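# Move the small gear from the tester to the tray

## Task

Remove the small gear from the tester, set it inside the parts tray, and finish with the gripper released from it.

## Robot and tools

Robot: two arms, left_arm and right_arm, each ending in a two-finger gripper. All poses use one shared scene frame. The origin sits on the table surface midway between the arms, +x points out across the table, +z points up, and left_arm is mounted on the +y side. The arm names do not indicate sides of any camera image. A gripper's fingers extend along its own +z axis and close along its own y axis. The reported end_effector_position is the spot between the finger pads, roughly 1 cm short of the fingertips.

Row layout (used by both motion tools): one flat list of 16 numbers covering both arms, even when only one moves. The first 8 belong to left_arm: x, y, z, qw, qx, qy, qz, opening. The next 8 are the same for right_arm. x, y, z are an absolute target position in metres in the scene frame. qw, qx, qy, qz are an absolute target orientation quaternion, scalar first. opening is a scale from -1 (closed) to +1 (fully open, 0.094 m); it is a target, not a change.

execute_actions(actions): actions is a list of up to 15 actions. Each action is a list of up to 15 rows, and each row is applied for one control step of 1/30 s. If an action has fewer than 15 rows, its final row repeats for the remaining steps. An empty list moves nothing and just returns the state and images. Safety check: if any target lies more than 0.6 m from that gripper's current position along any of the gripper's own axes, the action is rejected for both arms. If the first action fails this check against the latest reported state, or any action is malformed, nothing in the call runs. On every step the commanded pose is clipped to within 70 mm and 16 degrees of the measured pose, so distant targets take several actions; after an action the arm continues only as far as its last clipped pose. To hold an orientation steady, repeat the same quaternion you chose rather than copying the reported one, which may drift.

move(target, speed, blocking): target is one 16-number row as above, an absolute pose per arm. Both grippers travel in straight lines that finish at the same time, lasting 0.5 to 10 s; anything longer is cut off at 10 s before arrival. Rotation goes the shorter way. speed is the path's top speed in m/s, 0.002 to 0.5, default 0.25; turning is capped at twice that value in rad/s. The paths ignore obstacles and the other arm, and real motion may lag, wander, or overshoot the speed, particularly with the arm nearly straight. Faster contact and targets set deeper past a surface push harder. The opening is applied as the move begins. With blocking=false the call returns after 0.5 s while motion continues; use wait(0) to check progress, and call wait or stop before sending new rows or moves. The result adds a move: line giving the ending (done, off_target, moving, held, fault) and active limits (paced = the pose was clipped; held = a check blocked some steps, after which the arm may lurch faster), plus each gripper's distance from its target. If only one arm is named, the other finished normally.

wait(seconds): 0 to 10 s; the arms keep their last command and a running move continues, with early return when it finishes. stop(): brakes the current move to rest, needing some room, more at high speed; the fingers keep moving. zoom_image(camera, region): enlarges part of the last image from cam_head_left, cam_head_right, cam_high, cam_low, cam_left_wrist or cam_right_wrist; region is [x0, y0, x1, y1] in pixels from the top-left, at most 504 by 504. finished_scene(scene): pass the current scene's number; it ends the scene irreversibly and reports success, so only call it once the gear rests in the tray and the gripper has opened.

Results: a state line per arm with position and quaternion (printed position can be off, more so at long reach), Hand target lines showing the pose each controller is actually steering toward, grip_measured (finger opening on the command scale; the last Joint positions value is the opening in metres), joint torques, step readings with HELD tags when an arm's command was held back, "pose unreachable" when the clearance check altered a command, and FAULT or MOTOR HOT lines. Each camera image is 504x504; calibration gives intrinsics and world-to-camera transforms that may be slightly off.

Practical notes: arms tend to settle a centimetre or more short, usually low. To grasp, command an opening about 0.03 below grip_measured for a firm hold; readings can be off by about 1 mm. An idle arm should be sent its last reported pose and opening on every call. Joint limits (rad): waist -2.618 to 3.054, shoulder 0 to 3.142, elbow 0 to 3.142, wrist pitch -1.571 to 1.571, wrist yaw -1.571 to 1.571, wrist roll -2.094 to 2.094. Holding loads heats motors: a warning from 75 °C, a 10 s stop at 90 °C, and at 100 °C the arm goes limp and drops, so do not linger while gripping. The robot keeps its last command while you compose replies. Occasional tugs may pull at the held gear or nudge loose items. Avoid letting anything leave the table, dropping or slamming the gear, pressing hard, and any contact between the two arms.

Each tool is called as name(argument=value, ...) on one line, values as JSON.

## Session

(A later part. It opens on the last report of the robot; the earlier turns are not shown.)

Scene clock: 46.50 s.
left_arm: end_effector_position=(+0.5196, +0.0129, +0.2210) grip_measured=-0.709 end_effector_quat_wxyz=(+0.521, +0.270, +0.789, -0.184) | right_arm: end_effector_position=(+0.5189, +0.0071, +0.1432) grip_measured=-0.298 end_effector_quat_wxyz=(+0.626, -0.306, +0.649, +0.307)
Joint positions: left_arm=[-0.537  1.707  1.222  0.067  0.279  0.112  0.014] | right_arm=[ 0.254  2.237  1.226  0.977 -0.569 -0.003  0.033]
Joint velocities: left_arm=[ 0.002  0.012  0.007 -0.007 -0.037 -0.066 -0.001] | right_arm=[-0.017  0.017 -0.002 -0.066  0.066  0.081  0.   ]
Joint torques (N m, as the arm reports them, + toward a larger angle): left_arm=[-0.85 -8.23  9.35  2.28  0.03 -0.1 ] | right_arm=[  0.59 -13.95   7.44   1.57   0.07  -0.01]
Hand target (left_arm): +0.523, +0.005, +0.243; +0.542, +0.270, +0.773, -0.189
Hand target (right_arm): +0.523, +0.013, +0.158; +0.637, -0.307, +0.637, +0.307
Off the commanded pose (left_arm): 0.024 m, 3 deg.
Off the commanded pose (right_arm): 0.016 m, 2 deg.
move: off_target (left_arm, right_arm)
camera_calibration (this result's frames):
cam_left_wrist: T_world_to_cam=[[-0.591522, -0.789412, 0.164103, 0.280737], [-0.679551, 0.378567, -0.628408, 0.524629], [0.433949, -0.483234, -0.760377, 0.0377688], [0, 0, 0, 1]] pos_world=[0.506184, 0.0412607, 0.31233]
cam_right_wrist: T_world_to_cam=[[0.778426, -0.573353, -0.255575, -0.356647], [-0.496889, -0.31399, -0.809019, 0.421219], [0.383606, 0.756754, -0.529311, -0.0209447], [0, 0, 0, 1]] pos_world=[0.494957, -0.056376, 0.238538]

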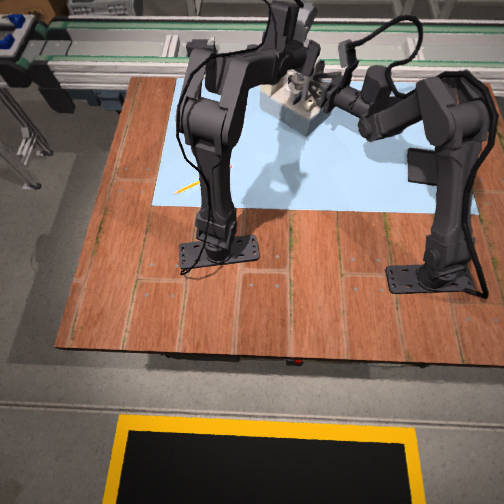

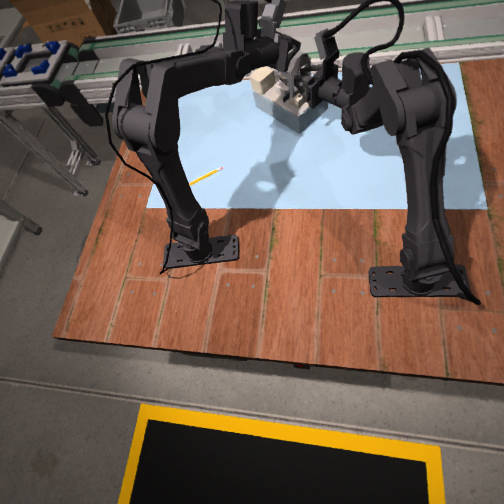

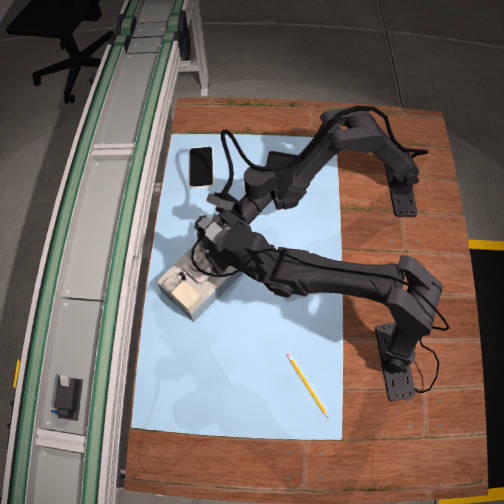

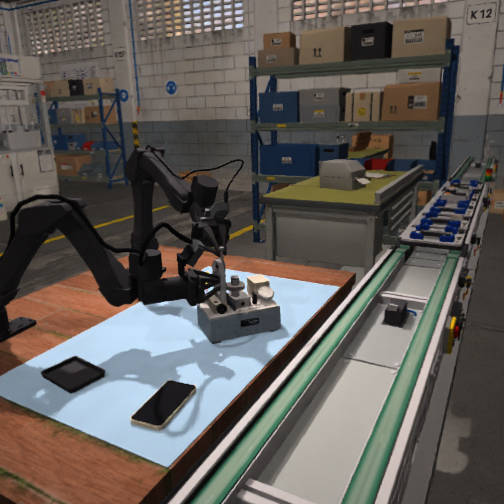

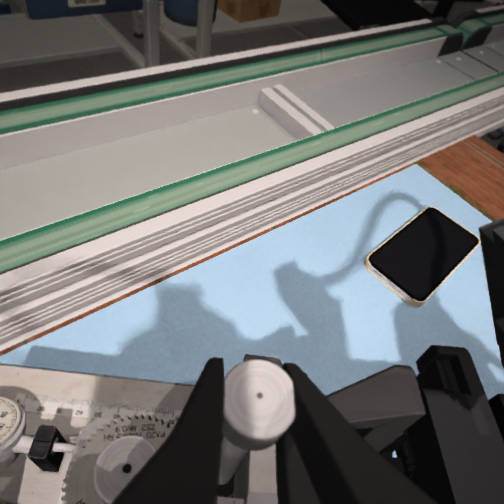

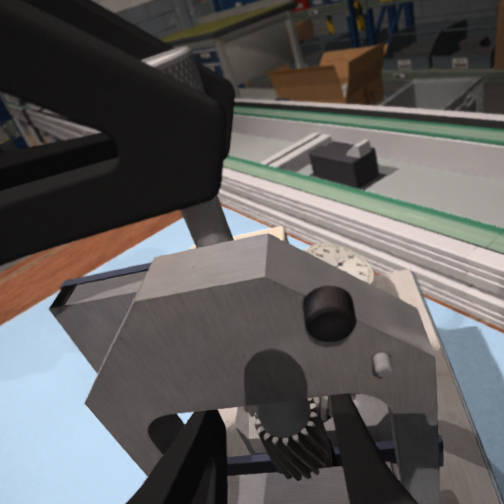

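execute_actions(actions=[[[0.524,0.005,0.243,0.542,0.27,0.773,-0.189,-0.76,0.525,0.014,0.159,0.637,-0.307,0.637,0.307,-0.3]],[[0.524,0.005,0.243,0.542,0.27,0.773,-0.189,-0.76,0.525,0.014,0.159,0.637,-0.307,0.637,0.307,-0.8]],[[0.524,0.005,0.25,0.542,0.27,0.773,-0.189,-0.76,0.525,0.014,0.159,0.637,-0.307,0.637,0.307,-0.8]],[[0.524,0.005,0.258,0.542,0.27,0.773,-0.189,-0.76,0.525,0.014,0.159,0.637,-0.307,0.637,0.307,-0.8]],[[0.524,0.005,0.266,0.542,0.27,0.773,-0.189,-0.76,0.525,0.014,0.159,0.637,-0.307,0.637,0.307,-0.8]]])

Scene clock: 52.60 s.
left_arm: end_effector_position=(+0.5192, +0.0133, +0.2226) grip_measured=-0.709 end_effector_quat_wxyz=(+0.499, +0.269, +0.804, -0.180) | right_arm: end_effector_position=(+0.5207, +0.0063, +0.1411) grip_measured=-0.653 end_effector_quat_wxyz=(+0.624, -0.303, +0.653, +0.305)
Joint positions: left_arm=[-0.539  1.713  1.283 -0.04   0.271  0.112  0.014] | right_arm=[ 0.254  2.239  1.23   0.967 -0.56  -0.003  0.016]
Joint velocities: left_arm=[-0.012  0.002 -0.007 -0.022 -0.007 -0.007 -0.001] | right_arm=[ 0.007 -0.017 -0.002 -0.007  0.007 -0.007 -0.001]
Joint torques (N m, as the arm reports them, + toward a larger angle): left_arm=[-0.68 -9.84 10.11  2.4   0.18 -0.09] | right_arm=[  0.71 -14.06   7.92   1.6   -0.01  -0.01]
Hand target (left_arm): +0.522, +0.006, +0.266; +0.542, +0.270, +0.773, -0.189
Hand target (right_arm): +0.524, +0.014, +0.159; +0.637, -0.307, +0.637, +0.307
Off the commanded pose (left_arm): 0.044 m, 6 deg.
Off the commanded pose (right_arm): 0.020 m, 2 deg.
Step readings (end_effector_position; steps 1 to 15: 1st action; 16 to 30: 2nd action; 31 to 45: 3rd action; 46 to 60: 4th action; 61 to 75: 5th action):
0: left_arm (+0.5196, +0.0129, +0.2210) | right_arm (+0.5190, +0.0070, +0.1426)
1: left_arm (+0.5196, +0.0129, +0.2210) | right_arm (+0.5190, +0.0070, +0.1424)
2: left_arm (+0.5196, +0.0129, +0.2210) | right_arm (+0.5191, +0.0070, +0.1422)
4: left_arm (+0.5196, +0.0129, +0.2210) | right_arm (+0.5190, +0.0070, +0.1417)
8: left_arm (+0.5196, +0.0129, +0.2210) | right_arm (+0.5191, +0.0069, +0.1413)
15: left_arm (+0.5196, +0.0129, +0.2210) | right_arm (+0.5191, +0.0069, +0.1411)
16: left_arm (+0.5196, +0.0129, +0.2210) | right_arm (+0.5191, +0.0069, +0.1411)
17: left_arm (+0.5196, +0.0129, +0.2210) | right_arm (+0.5206, +0.0061, +0.1413)
19: left_arm (+0.5197, +0.0130, +0.2211) | right_arm (+0.5207, +0.0063, +0.1411)
23: left_arm (+0.5197, +0.0130, +0.2211) | right_arm (+0.5207, +0.0063, +0.1411)
30: left_arm (+0.5197, +0.0130, +0.2211) | right_arm (+0.5207, +0.0063, +0.1411)
31: left_arm (+0.5198, +0.0129, +0.2216) | right_arm (+0.5207, +0.0063, +0.1411)
32: left_arm (+0.5197, +0.0130, +0.2219) | right_arm (+0.5207, +0.0063, +0.1411)
34: left_arm (+0.5197, +0.0131, +0.2216) | right_arm (+0.5207, +0.0063, +0.1411)
38: left_arm (+0.5196, +0.0131, +0.2216) | right_arm (+0.5207, +0.0063, +0.1411)
45: left_arm (+0.5195, +0.0131, +0.2216) | right_arm (+0.5207, +0.0063, +0.1411)
46: left_arm (+0.5197, +0.0131, +0.2223) | right_arm (+0.5207, +0.0063, +0.1411)
47: left_arm (+0.5196, +0.0132, +0.2222) | right_arm (+0.5207, +0.0063, +0.1411)
49: left_arm (+0.5194, +0.0132, +0.2220) | right_arm (+0.5207, +0.0063, +0.1411)
53: left_arm (+0.5194, +0.0132, +0.2219) | right_arm (+0.5207, +0.0063, +0.1411)
60: left_arm (+0.5194, +0.0132, +0.2220) | right_arm (+0.5207, +0.0063, +0.1411)
61: left_arm (+0.5195, +0.0132, +0.2227) | right_arm (+0.5207, +0.0063, +0.1411)
62: left_arm (+0.5193, +0.0132, +0.2228) | right_arm (+0.5207, +0.0063, +0.1411)
64: left_arm (+0.5192, +0.0132, +0.2228) | right_arm (+0.5207, +0.0063, +0.1411)
68: left_arm (+0.5192, +0.0132, +0.2226) | right_arm (+0.5207, +0.0063, +0.1411)
75: end_effector_position above
camera_calibration (this result's frames):
cam_left_wrist: T_world_to_cam=[[-0.579371, -0.796068, 0.174942, 0.271866], [-0.710556, 0.388162, -0.58689, 0.531945], [0.399298, -0.464333, -0.790541, 0.0638144], [0, 0, 0, 1]] pos_world=[0.510007, 0.0395739, 0.31508]
cam_right_wrist: T_world_to_cam=[[0.771261, -0.580872, -0.260278, -0.354572], [-0.506199, -0.311824, -0.80407, 0.424336], [0.385901, 0.7519, -0.534535, -0.0225474], [0, 0, 0, 1]] pos_world=[0.496967, -0.0566892, 0.236856]

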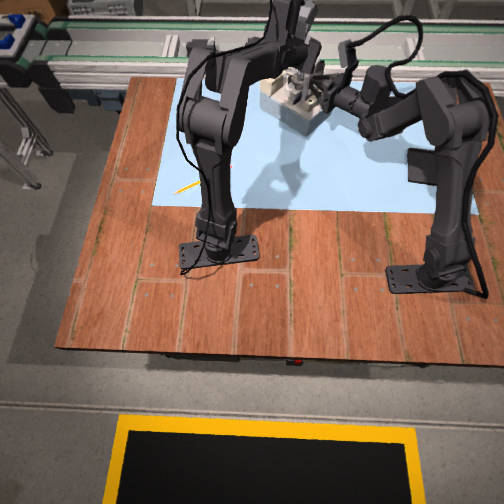

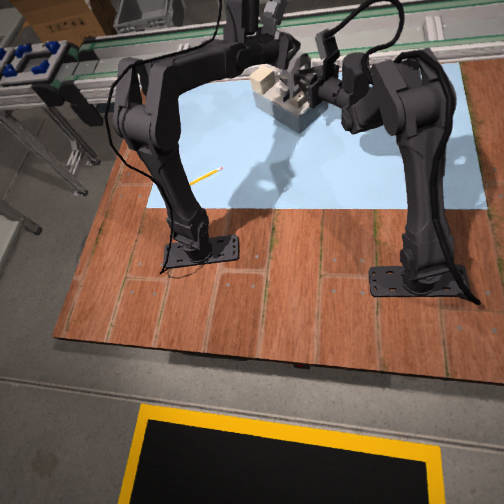

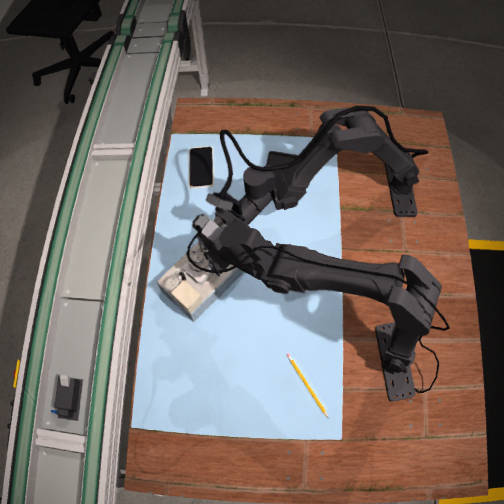

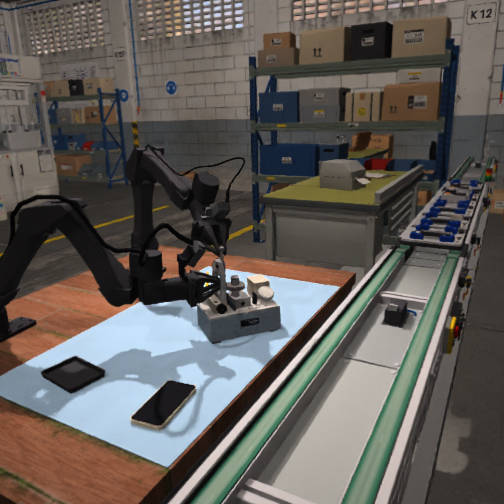

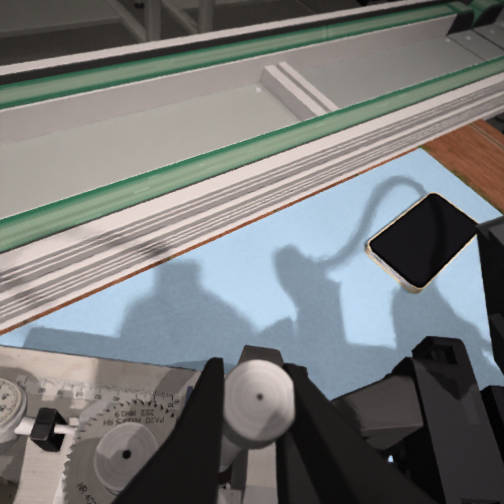

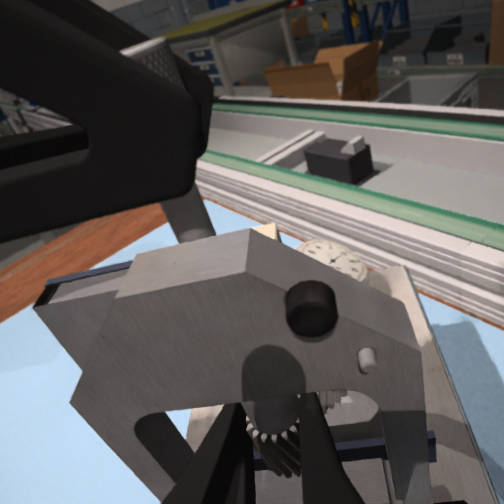

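execute_actions(actions=[[[0.524,0.005,0.278,0.575,0.262,0.749,-0.2,-0.8,0.525,0.014,0.159,0.637,-0.307,0.637,0.307,-0.75]],[[0.524,0.005,0.29,0.607,0.253,0.723,-0.212,-0.8,0.525,0.014,0.159,0.637,-0.307,0.637,0.307,-0.75]],[[0.524,0.005,0.29,0.607,0.253,0.723,-0.212,-0.8,0.525,0.014,0.159,0.637,-0.307,0.637,0.307,-0.75]]])

Scene clock: 56.30 s.
left_arm: end_effector_position=(+0.5199, +0.0125, +0.2234) grip_measured=-0.709 end_effector_quat_wxyz=(+0.532, +0.257, +0.784, -0.191) | right_arm: end_effector_position=(+0.5208, +0.0062, +0.1411) grip_measured=-0.653 end_effector_quat_wxyz=(+0.624, -0.302, +0.653, +0.304)
Joint positions: left_arm=[-0.539  1.701  1.195  0.121  0.274  0.082  0.014] | right_arm=[ 0.254  2.239  1.23   0.967 -0.56  -0.003  0.016]
Joint velocities: left_arm=[-0.012 -0.017  0.007 -0.051  0.007  0.022 -0.   ] | right_arm=[-0.002 -0.002 -0.002 -0.007 -0.022  0.037 -0.   ]
Joint torques (N m, as the arm reports them, + toward a larger angle): left_arm=[ -0.28 -11.3    8.06   3.33   0.34  -0.22] | right_arm=[  0.7  -14.05   7.9    1.6   -0.01  -0.01]
Hand target (left_arm): +0.519, +0.007, +0.289; +0.605, +0.254, +0.725, -0.211
Hand target (right_arm): +0.524, +0.014, +0.159; +0.637, -0.307, +0.637, +0.307
Off the commanded pose (left_arm): 0.067 m, 11 deg.
Off the commanded pose (right_arm): 0.020 m, 2 deg.
Step readings (end_effector_position; steps 1 to 15: 1st action; 16 to 30: 2nd action; 31 to 45: 3rd action):
0: left_arm (+0.5192, +0.0133, +0.2226) | right_arm (+0.5207, +0.0063, +0.1411)
1: left_arm (+0.5194, +0.0132, +0.2226) | right_arm (+0.5207, +0.0063, +0.1411)
2: left_arm (+0.5194, +0.0131, +0.2225) | right_arm (+0.5207, +0.0063, +0.1411)
4: left_arm (+0.5195, +0.0130, +0.2223) | right_arm (+0.5207, +0.0063, +0.1411)
8: left_arm (+0.5196, +0.0129, +0.2226) | right_arm (+0.5207, +0.0063, +0.1411)
15: left_arm (+0.5196, +0.0129, +0.2226) | right_arm (+0.5207, +0.0063, +0.1411)
16: left_arm (+0.5194, +0.0129, +0.2231) | right_arm (+0.5207, +0.0063, +0.1411)
17: left_arm (+0.5192, +0.0129, +0.2234) | right_arm (+0.5207, +0.0063, +0.1411)
19: left_arm (+0.5197, +0.0127, +0.2233) | right_arm (+0.5208, +0.0062, +0.1411)
23: left_arm (+0.5198, +0.0126, +0.2233) | right_arm (+0.5208, +0.0062, +0.1411)
30: left_arm (+0.5199, +0.0125, +0.2234) | right_arm (+0.5208, +0.0062, +0.1411)
31: left_arm (+0.5199, +0.0125, +0.2235) | right_arm (+0.5208, +0.0062, +0.1411)
32: left_arm (+0.5199, +0.0125, +0.2235) | right_arm (+0.5208, +0.0062, +0.1411)
34: left_arm (+0.5199, +0.0125, +0.2234) | right_arm (+0.5208, +0.0062, +0.1411)
38: left_arm (+0.5199, +0.0125, +0.2234) | right_arm (+0.5208, +0.0062, +0.1411)
45: end_effector_position above
camera_calibration (this result's frames):
cam_left_wrist: T_world_to_cam=[[-0.582991, -0.792105, 0.180808, 0.272032], [-0.675352, 0.348727, -0.649838, 0.52947], [0.451687, -0.500959, -0.738254, 0.0254129], [0, 0, 0, 1]] pos_world=[0.504692, 0.0435681, 0.313646]
cam_right_wrist: T_world_to_cam=[[0.77082, -0.581468, -0.260252, -0.354475], [-0.506428, -0.311463, -0.804065, 0.424477], [0.386479, 0.751589, -0.534554, -0.0228218], [0, 0, 0, 1]] pos_world=[0.497024, -0.0567541, 0.236855]

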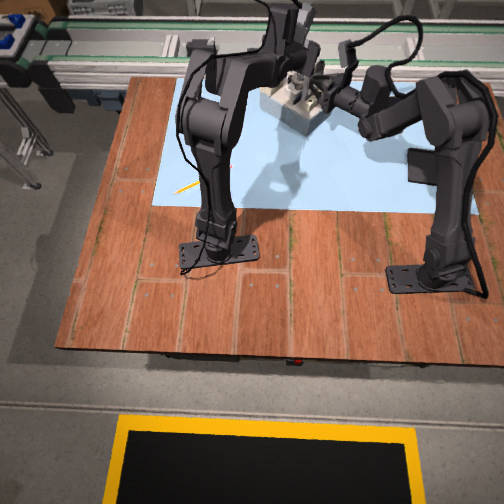

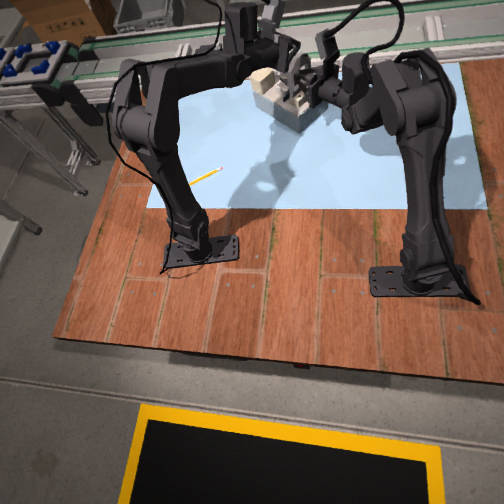

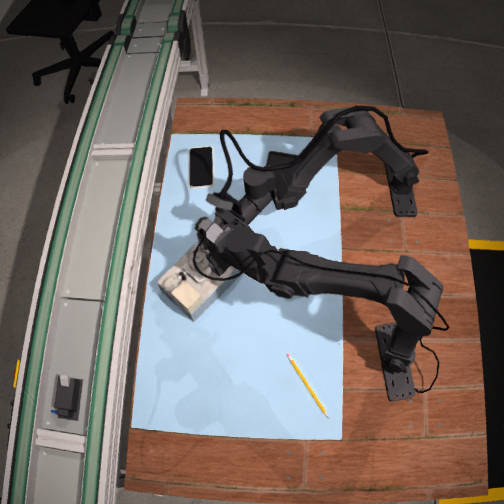

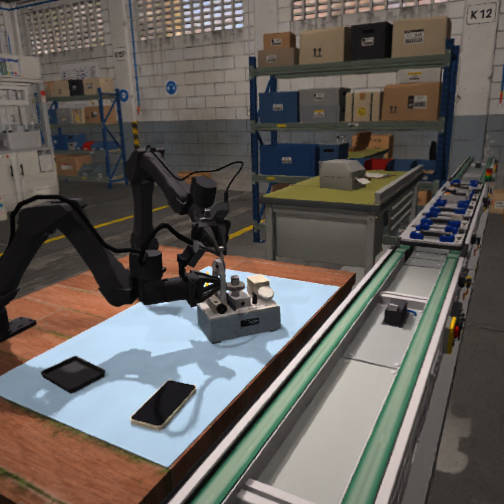

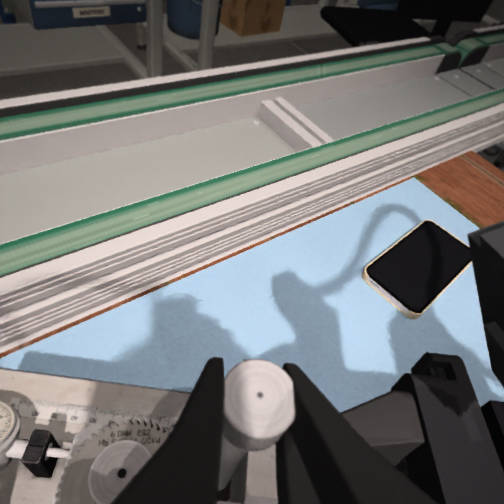

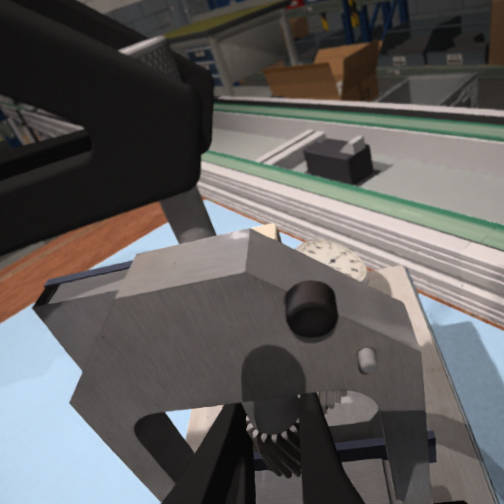

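execute_actions(actions=[[[0.524,0.005,0.29,0.607,0.253,0.723,-0.212,-0.8,0.525,0.014,0.17,0.637,-0.307,0.637,0.307,-0.75]],[[0.524,0.005,0.29,0.607,0.253,0.723,-0.212,-0.8,0.525,0.014,0.18,0.637,-0.307,0.637,0.307,-0.75]],[[0.524,0.005,0.29,0.607,0.253,0.723,-0.212,-0.8,0.525,0.014,0.19,0.637,-0.307,0.637,0.307,-0.75]]])

Scene clock: 61.13 s.
left_arm: end_effector_position=(+0.5199, +0.0124, +0.2246) grip_measured=-0.709 end_effector_quat_wxyz=(+0.533, +0.257, +0.783, -0.191) | right_arm: end_effector_position=(+0.5207, +0.0060, +0.1431) grip_measured=-0.653 end_effector_quat_wxyz=(+0.602, -0.300, +0.674, +0.306)
Joint positions: left_arm=[-0.539  1.7    1.195  0.124  0.274  0.081  0.014] | right_arm=[ 0.254  2.2    1.243  0.853 -0.558 -0.004  0.016]
Joint velocities: left_arm=[-0.012  0.007 -0.002 -0.037  0.007  0.037  0.   ] | right_arm=[-0.017  0.007 -0.017 -0.037  0.007 -0.007  0.   ]
Joint torques (N m, as the arm reports them, + toward a larger angle): left_arm=[ -0.13 -11.31   7.95   3.33   0.3   -0.26] | right_arm=[  0.7  -17.21   8.36   1.85  -0.05   0.01]
Hand target (left_arm): +0.519, +0.007, +0.289; +0.605, +0.254, +0.724, -0.211
Hand target (right_arm): +0.523, +0.013, +0.189; +0.637, -0.306, +0.637, +0.307
Off the commanded pose (left_arm): 0.066 m, 11 deg.
Off the commanded pose (right_arm): 0.048 m, 6 deg.
Step readings (end_effector_position; steps 1 to 15: 1st action; 16 to 30: 2nd action; 31 to 45: 3rd action):
0: left_arm (+0.5199, +0.0125, +0.2234) | right_arm (+0.5208, +0.0062, +0.1411)
1: left_arm (+0.5199, +0.0125, +0.2234) | right_arm (+0.5208, +0.0062, +0.1408)
2: left_arm (+0.5199, +0.0125, +0.2234) | right_arm (+0.5207, +0.0062, +0.1409)
4: left_arm (+0.5199, +0.0125, +0.2235) | right_arm (+0.5209, +0.0063, +0.1413)
8: left_arm (+0.5199, +0.0125, +0.2235) | right_arm (+0.5209, +0.0063, +0.1411)
15: left_arm (+0.5199, +0.0125, +0.2235) | right_arm (+0.5209, +0.0063, +0.1411)
16: left_arm (+0.5199, +0.0125, +0.2235) | right_arm (+0.5209, +0.0063, +0.1418)
17: left_arm (+0.5199, +0.0125, +0.2235) | right_arm (+0.5209, +0.0063, +0.1416)
19: left_arm (+0.5199, +0.0125, +0.2235) | right_arm (+0.5209, +0.0063, +0.1418)
23: left_arm (+0.5199, +0.0125, +0.2235) | right_arm (+0.5209, +0.0063, +0.1416)
30: left_arm (+0.5199, +0.0125, +0.2235) | right_arm (+0.5210, +0.0063, +0.1417)
31: left_arm (+0.5199, +0.0125, +0.2235) | right_arm (+0.5209, +0.0063, +0.1423)
32: left_arm (+0.5199, +0.0125, +0.2236) | right_arm (+0.5210, +0.0061, +0.1423)
34: left_arm (+0.5199, +0.0125, +0.2242) | right_arm (+0.5209, +0.0060, +0.1428)
38: left_arm (+0.5199, +0.0124, +0.2246) | right_arm (+0.5208, +0.0060, +0.1432)
45: end_effector_position above
camera_calibration (this result's frames):
cam_left_wrist: T_world_to_cam=[[-0.583462, -0.791714, 0.180999, 0.27198], [-0.673513, 0.347162, -0.652578, 0.530001], [0.45382, -0.50266, -0.735786, 0.0245596], [0, 0, 0, 1]] pos_world=[0.504507, 0.04368, 0.314709]
cam_right_wrist: T_world_to_cam=[[0.753956, -0.588411, -0.292101, -0.340696], [-0.552463, -0.327354, -0.766566, 0.44464], [0.355435, 0.739332, -0.571886, 0.000020856], [0, 0, 0, 1]] pos_world=[0.50251, -0.0549302, 0.24134]

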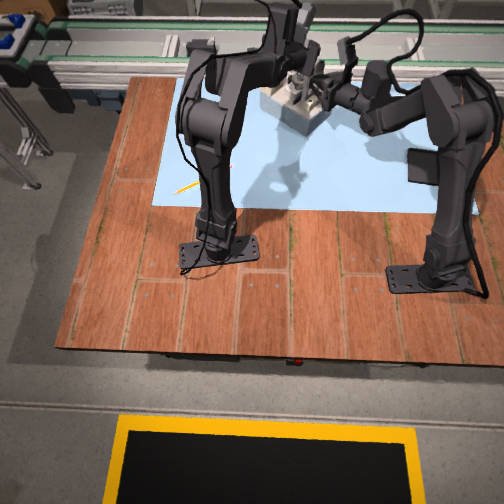

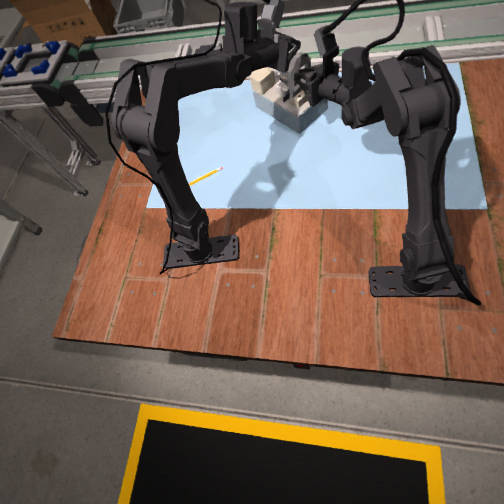

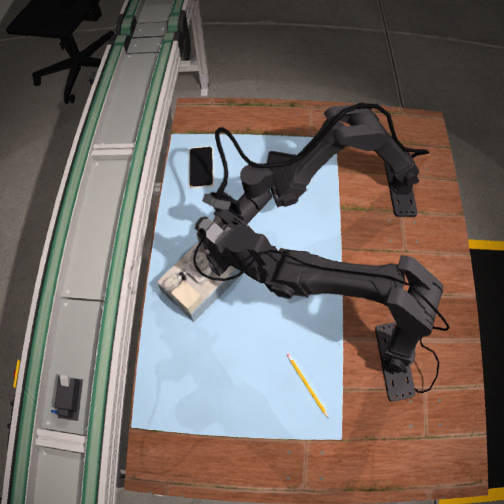

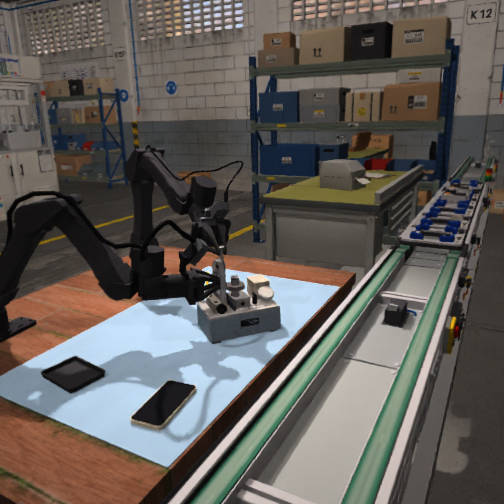

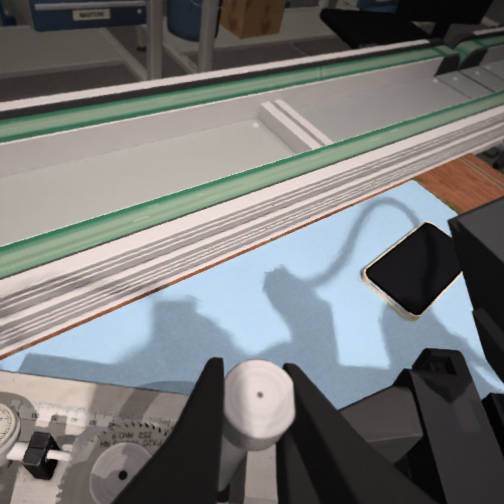

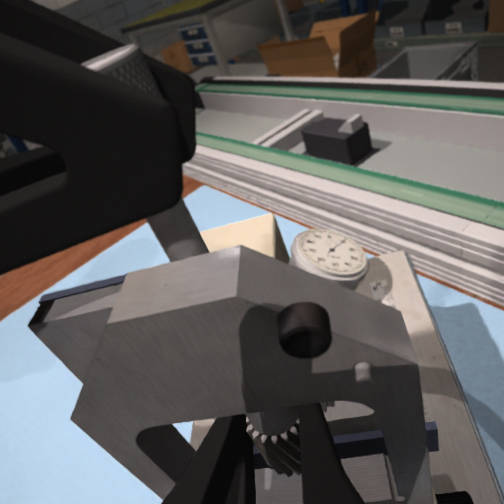

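execute_actions(actions=[[[0.524,0.006,0.26,0.56,0.265,0.76,-0.195,-0.8,0.525,0.014,0.172,0.637,-0.307,0.637,0.307,-0.75]],[[0.524,0.006,0.243,0.542,0.27,0.773,-0.189,-0.8,0.525,0.014,0.16,0.637,-0.307,0.637,0.307,-0.75]],[[0.524,0.006,0.243,0.542,0.27,0.773,-0.189,-0.35,0.525,0.014,0.16,0.637,-0.307,0.637,0.307,-0.75]],[[0.524,0.006,0.25,0.436,0.293,0.837,-0.152,-0.35,0.525,0.014,0.16,0.637,-0.307,0.637,0.307,-0.75]],[[0.524,0.006,0.25,0.323,0.31,0.887,-0.113,-0.35,0.525,0.014,0.16,0.637,-0.307,0.637,0.307,-0.75]],[[0.524,0.006,0.25,0.244,0.319,0.912,-0.085,-0.35,0.525,0.014,0.16,0.637,-0.307,0.637,0.307,-0.75]],[[0.524,0.006,0.25,0.164,0.325,0.93,-0.057,-0.35,0.525,0.014,0.16,0.637,-0.307,0.637,0.307,-0.75]],[[0.524,0.006,0.25,0.164,0.325,0.93,-0.057,-0.35,0.525,0.014,0.16,0.637,-0.307,0.637,0.307,-0.75]]])

Scene clock: 73.10 s.
left_arm: end_effector_position=(+0.5251, +0.0105, +0.2376) grip_measured=-0.353 end_effector_quat_wxyz=(+0.240, +0.312, +0.917, -0.069) | right_arm: end_effector_position=(+0.5210, +0.0066, +0.1415) grip_measured=-0.653 end_effector_quat_wxyz=(+0.614, -0.307, +0.658, +0.310)
Joint positions: left_arm=[-0.602  2.397  2.832 -1.507  0.086  0.204  0.03 ] | right_arm=[ 0.25   2.23   1.243  0.922 -0.579 -0.005  0.016]
Joint velocities: left_arm=[ 0.007  0.017  0.017  0.022  0.037 -0.066  0.002] | right_arm=[-0.007  0.012  0.002  0.022 -0.007 -0.051  0.001]
Joint torques (N m, as the arm reports them, + toward a larger angle): left_arm=[ -0.76 -11.12   6.98   1.39  -0.01  -0.08] | right_arm=[  1.04 -13.62   7.07   1.95   0.18   0.01]
Hand target (left_arm): +0.523, +0.006, +0.249; +0.256, +0.315, +0.911, -0.070
Hand target (right_arm): +0.524, +0.014, +0.160; +0.637, -0.307, +0.637, +0.307
Off the commanded pose (left_arm): 0.013 m, 9 deg.
Off the commanded pose (right_arm): 0.020 m, 4 deg.
elbow stopped short (left arm): the move would have taken joint 3 (elbow) straighter than the controller allows; a more bent joint 3 avoids this.
Step readings (end_effector_position; steps 1 to 15: 1st action; 16 to 30: 2nd action; 31 to 45: 3rd action; 46 to 60: 4th action; 61 to 75: 5th action; 76 to 90: 6th action; 91 to 105: 7th action; 106 to 120: 8th action):
0: left_arm (+0.5199, +0.0124, +0.2246) | right_arm (+0.5207, +0.0060, +0.1431)
1: left_arm (+0.5198, +0.0126, +0.2239) | right_arm (+0.5207, +0.0060, +0.1430)
2: left_arm (+0.5198, +0.0126, +0.2238) | right_arm (+0.5207, +0.0062, +0.1431)
4: left_arm (+0.5196, +0.0128, +0.2236) | right_arm (+0.5207, +0.0065, +0.1429)
8: left_arm (+0.5196, +0.0128, +0.2236) | right_arm (+0.5207, +0.0065, +0.1429)
15: left_arm (+0.5196, +0.0129, +0.2236) | right_arm (+0.5207, +0.0066, +0.1429)
16: left_arm (+0.5197, +0.0128, +0.2227) | right_arm (+0.5208, +0.0067, +0.1423)
17: left_arm (+0.5197, +0.0128, +0.2221) | right_arm (+0.5212, +0.0066, +0.1416)
19: left_arm (+0.5198, +0.0128, +0.2214) | right_arm (+0.5211, +0.0065, +0.1414)
23: left_arm (+0.5197, +0.0128, +0.2215) | right_arm (+0.5211, +0.0065, +0.1415)
30: left_arm (+0.5197, +0.0128, +0.2214) | right_arm (+0.5211, +0.0065, +0.1414)
31: left_arm (+0.5196, +0.0128, +0.2213) | right_arm (+0.5210, +0.0066, +0.1415)
32: left_arm (+0.5196, +0.0128, +0.2213) | right_arm (+0.5210, +0.0066, +0.1415)
34: left_arm (+0.5196, +0.0128, +0.2213) | right_arm (+0.5210, +0.0066, +0.1415)
38: left_arm (+0.5196, +0.0128, +0.2213) | right_arm (+0.5210, +0.0066, +0.1415)
45: left_arm (+0.5196, +0.0128, +0.2213) | right_arm (+0.5210, +0.0066, +0.1415)
46: left_arm (+0.5194, +0.0129, +0.2210) | right_arm (+0.5210, +0.0066, +0.1415)
47: left_arm (+0.5223, +0.0121, +0.2225) | right_arm (+0.5210, +0.0066, +0.1415)
49: left_arm (+0.5309, +0.0081, +0.2399) | right_arm (+0.5210, +0.0066, +0.1415)
53: left_arm (+0.5339, +0.0063, +0.2685) | right_arm (+0.5210, +0.0066, +0.1415)
60: left_arm (+0.5275, +0.0099, +0.2503) | right_arm (+0.5210, +0.0066, +0.1415)
61: left_arm (+0.5260, +0.0109, +0.2444) | right_arm (+0.5210, +0.0066, +0.1415)
62: left_arm (+0.5289, +0.0102, +0.2424) | right_arm (+0.5210, +0.0066, +0.1415)
64: left_arm (+0.5389, +0.0047, +0.2480) | right_arm (+0.5210, +0.0066, +0.1415)
68: left_arm (+0.5396, +0.0018, +0.2536) | right_arm (+0.5210, +0.0066, +0.1415)
75: left_arm (+0.5308, +0.0074, +0.2471) | right_arm (+0.5210, +0.0066, +0.1415)
76: left_arm (+0.5292, +0.0089, +0.2456) | right_arm (+0.5210, +0.0066, +0.1415)
77: left_arm (+0.5317, +0.0083, +0.2471) | right_arm (+0.5210, +0.0066, +0.1415)
79: left_arm (+0.5400, +0.0041, +0.2521) | right_arm (+0.5210, +0.0066, +0.1415)
83: left_arm (+0.5408, +0.0019, +0.2500) | right_arm (+0.5210, +0.0066, +0.1415)
90: left_arm (+0.5352, +0.0057, +0.2434) | right_arm (+0.5210, +0.0066, +0.1415)
91: left_arm (+0.5347, +0.0065, +0.2430) | right_arm (+0.5210, +0.0066, +0.1415)
92: left_arm (+0.5350, +0.0072, +0.2434) | right_arm (+0.5210, +0.0066, +0.1415)
94: left_arm (+0.5343, +0.0070, +0.2432) | right_arm (+0.5210, +0.0066, +0.1415)
98: left_arm (+0.5291, +0.0073, +0.2400) | right_arm (+0.5210, +0.0066, +0.1415)
105: left_arm (+0.5258, +0.0097, +0.2382) | right_arm (+0.5210, +0.0066, +0.1415)
106: left_arm (+0.5256, +0.0098, +0.2380) | right_arm (+0.5210, +0.0066, +0.1415)
107: left_arm (+0.5255, +0.0100, +0.2379) | right_arm (+0.5210, +0.0066, +0.1415)
109: left_arm (+0.5253, +0.0101, +0.2378) | right_arm (+0.5210, +0.0066, +0.1415)
113: left_arm (+0.5251, +0.0104, +0.2377) | right_arm (+0.5210, +0.0066, +0.1415)
120: end_effector_position above
camera_calibration (this result's frames):
cam_left_wrist: T_world_to_cam=[[-0.508904, -0.856557, 0.0856015, 0.255252], [-0.86051, 0.50888, -0.0237475, 0.489703], [-0.0232198, -0.0857461, -0.996046, 0.338761], [0, 0, 0, 1]] pos_world=[0.559159, -0.00151453, 0.327201]
cam_right_wrist: T_world_to_cam=[[0.774182, -0.57171, -0.271641, -0.354515], [-0.517978, -0.325583, -0.791009, 0.429209], [0.363786, 0.753089, -0.548194, -0.00925276], [0, 0, 0, 1]] pos_world=[0.500146, -0.0559689, 0.238135]

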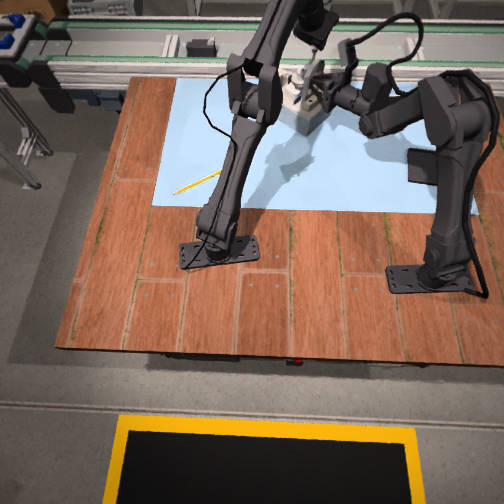

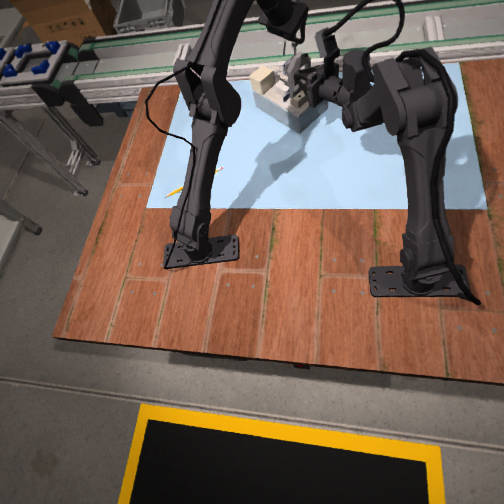

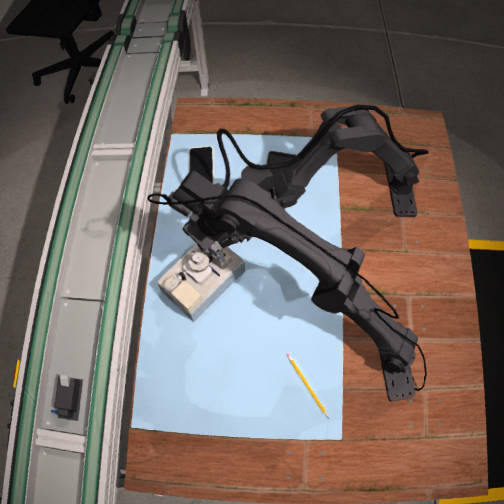

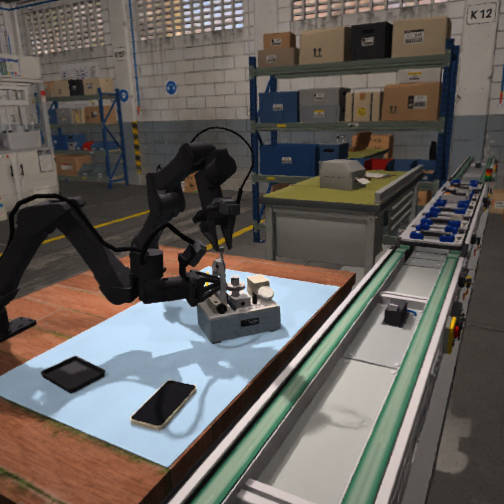

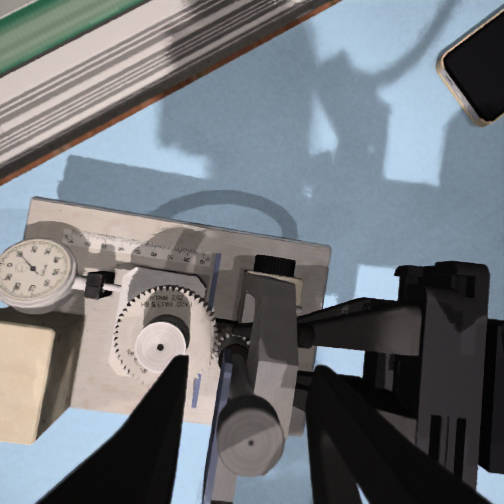

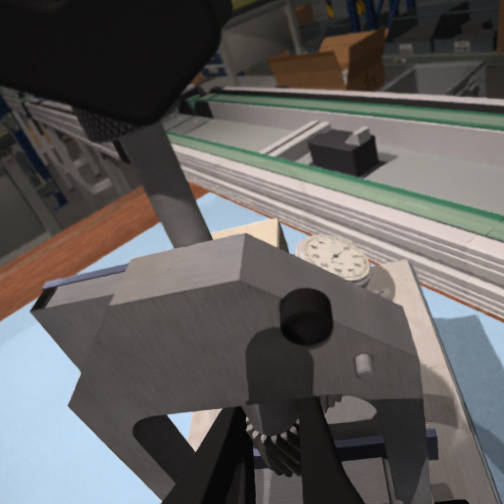

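execute_actions(actions=[[[0.519,0.009,0.243,0.284,0.315,0.9,-0.099,-0.35,0.525,0.014,0.16,0.637,-0.307,0.637,0.307,-0.75]],[[0.519,0.009,0.237,0.284,0.315,0.9,-0.099,-0.35,0.525,0.014,0.16,0.637,-0.307,0.637,0.307,-0.75]],[[0.519,0.009,0.237,0.284,0.315,0.9,-0.099,-0.35,0.525,0.014,0.16,0.637,-0.307,0.637,0.307,-0.75]]])

Scene clock: 76.97 s.
left_arm: end_effector_position=(+0.5175, +0.0069, +0.2182) grip_measured=-0.353 end_effector_quat_wxyz=(+0.260, +0.318, +0.907, -0.093) | right_arm: end_effector_position=(+0.5209, +0.0067, +0.1415) grip_measured=-0.653 end_effector_quat_wxyz=(+0.614, -0.307, +0.658, +0.310)
Joint positions: left_arm=[-0.597  2.126  2.236 -1.136  0.135  0.212  0.03 ] | right_arm=[ 0.25   2.23   1.243  0.922 -0.58  -0.005  0.016]
Joint velocities: left_arm=[-0.012 -0.022 -0.002  0.037 -0.051 -0.022 -0.   ] | right_arm=[-0.012 -0.002  0.007  0.037 -0.066 -0.007  0.   ]
Joint torques (N m, as the arm reports them, + toward a larger angle): left_arm=[  0.42 -12.12   5.4    1.6    0.15  -0.03] | right_arm=[  1.04 -13.63   7.07   1.95   0.18   0.02]
Hand target (left_arm): +0.519, +0.009, +0.237; +0.284, +0.315, +0.900, -0.099
Hand target (right_arm): +0.524, +0.014, +0.160; +0.637, -0.307, +0.637, +0.307
Off the commanded pose (left_arm): 0.019 m, 3 deg.
Off the commanded pose (right_arm): 0.020 m, 4 deg.
Step readings (end_effector_position; steps 1 to 15: 1st action; 16 to 30: 2nd action; 31 to 45: 3rd action):
0: left_arm (+0.5251, +0.0105, +0.2376) | right_arm (+0.5210, +0.0066, +0.1415)
1: left_arm (+0.5243, +0.0097, +0.2365) | right_arm (+0.5210, +0.0066, +0.1415)
2: left_arm (+0.5226, +0.0088, +0.2350) | right_arm (+0.5210, +0.0066, +0.1415)
4: left_arm (+0.5189, +0.0081, +0.2299) | right_arm (+0.5210, +0.0066, +0.1415)
8: left_arm (+0.5118, +0.0092, +0.2182) | right_arm (+0.5210, +0.0066, +0.1415)
15: left_arm (+0.5058, +0.0140, +0.2164) | right_arm (+0.5209, +0.0067, +0.1415)
16: left_arm (+0.5061, +0.0140, +0.2174) | right_arm (+0.5209, +0.0067, +0.1415)
17: left_arm (+0.5062, +0.0139, +0.2179) | right_arm (+0.5209, +0.0067, +0.1415)
19: left_arm (+0.5072, +0.0134, +0.2180) | right_arm (+0.5209, +0.0067, +0.1415)
23: left_arm (+0.5116, +0.0105, +0.2170) | right_arm (+0.5209, +0.0067, +0.1415)
30: left_arm (+0.5162, +0.0077, +0.2172) | right_arm (+0.5209, +0.0067, +0.1415)
31: left_arm (+0.5165, +0.0076, +0.2175) | right_arm (+0.5209, +0.0067, +0.1415)
32: left_arm (+0.5167, +0.0074, +0.2176) | right_arm (+0.5209, +0.0067, +0.1415)
34: left_arm (+0.5171, +0.0072, +0.2179) | right_arm (+0.5209, +0.0067, +0.1415)
38: left_arm (+0.5174, +0.0070, +0.2181) | right_arm (+0.5209, +0.0067, +0.1415)
45: end_effector_position above
camera_calibration (this result's frames):
cam_left_wrist: T_world_to_cam=[[-0.53449, -0.83685, 0.118336, 0.25598], [-0.845175, 0.529249, -0.0746617, 0.487619], [-0.000148415, -0.13992, -0.990163, 0.306116], [0, 0, 0, 1]] pos_world=[0.548987, -0.00102335, 0.30922]
cam_right_wrist: T_world_to_cam=[[0.774496, -0.571376, -0.27145, -0.354622], [-0.517574, -0.325665, -0.791239, 0.429089], [0.363693, 0.753307, -0.547956, -0.00920798], [0, 0, 0, 1]] pos_world=[0.500088, -0.0559469, 0.238204]

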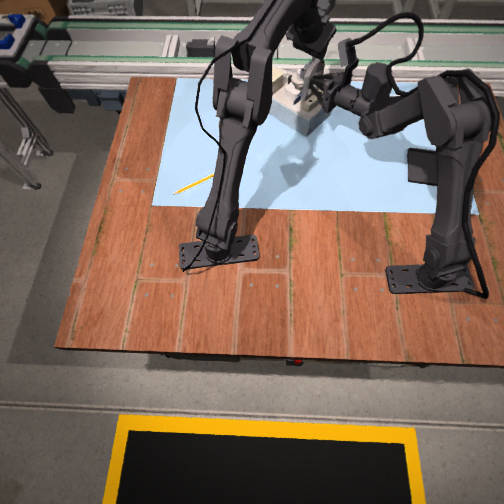

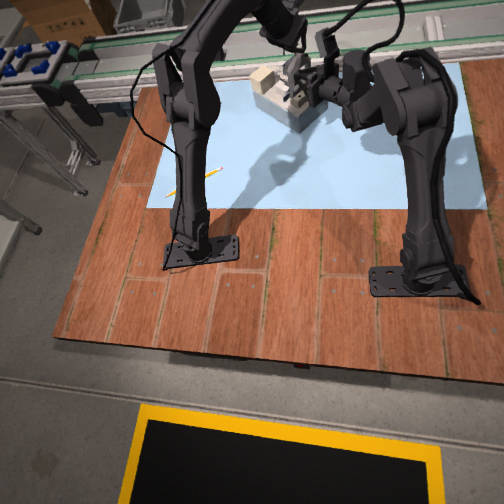

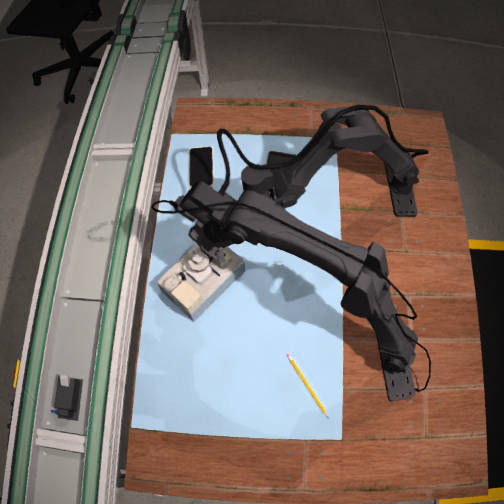

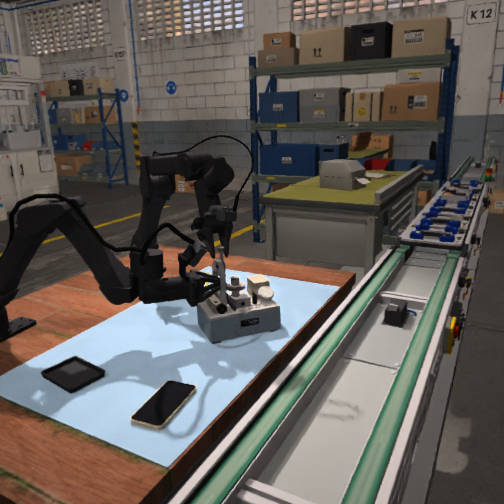

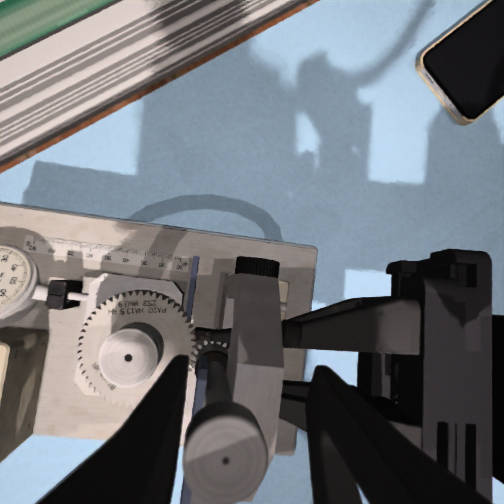

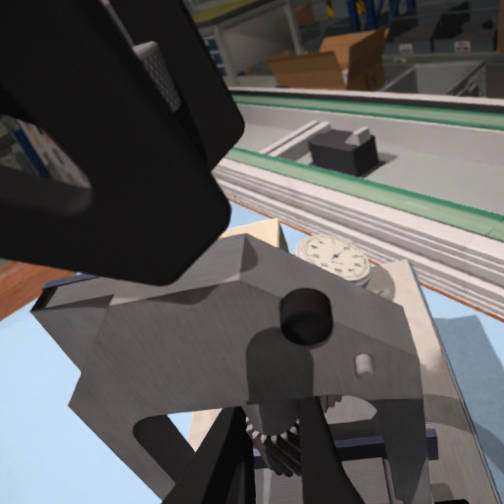

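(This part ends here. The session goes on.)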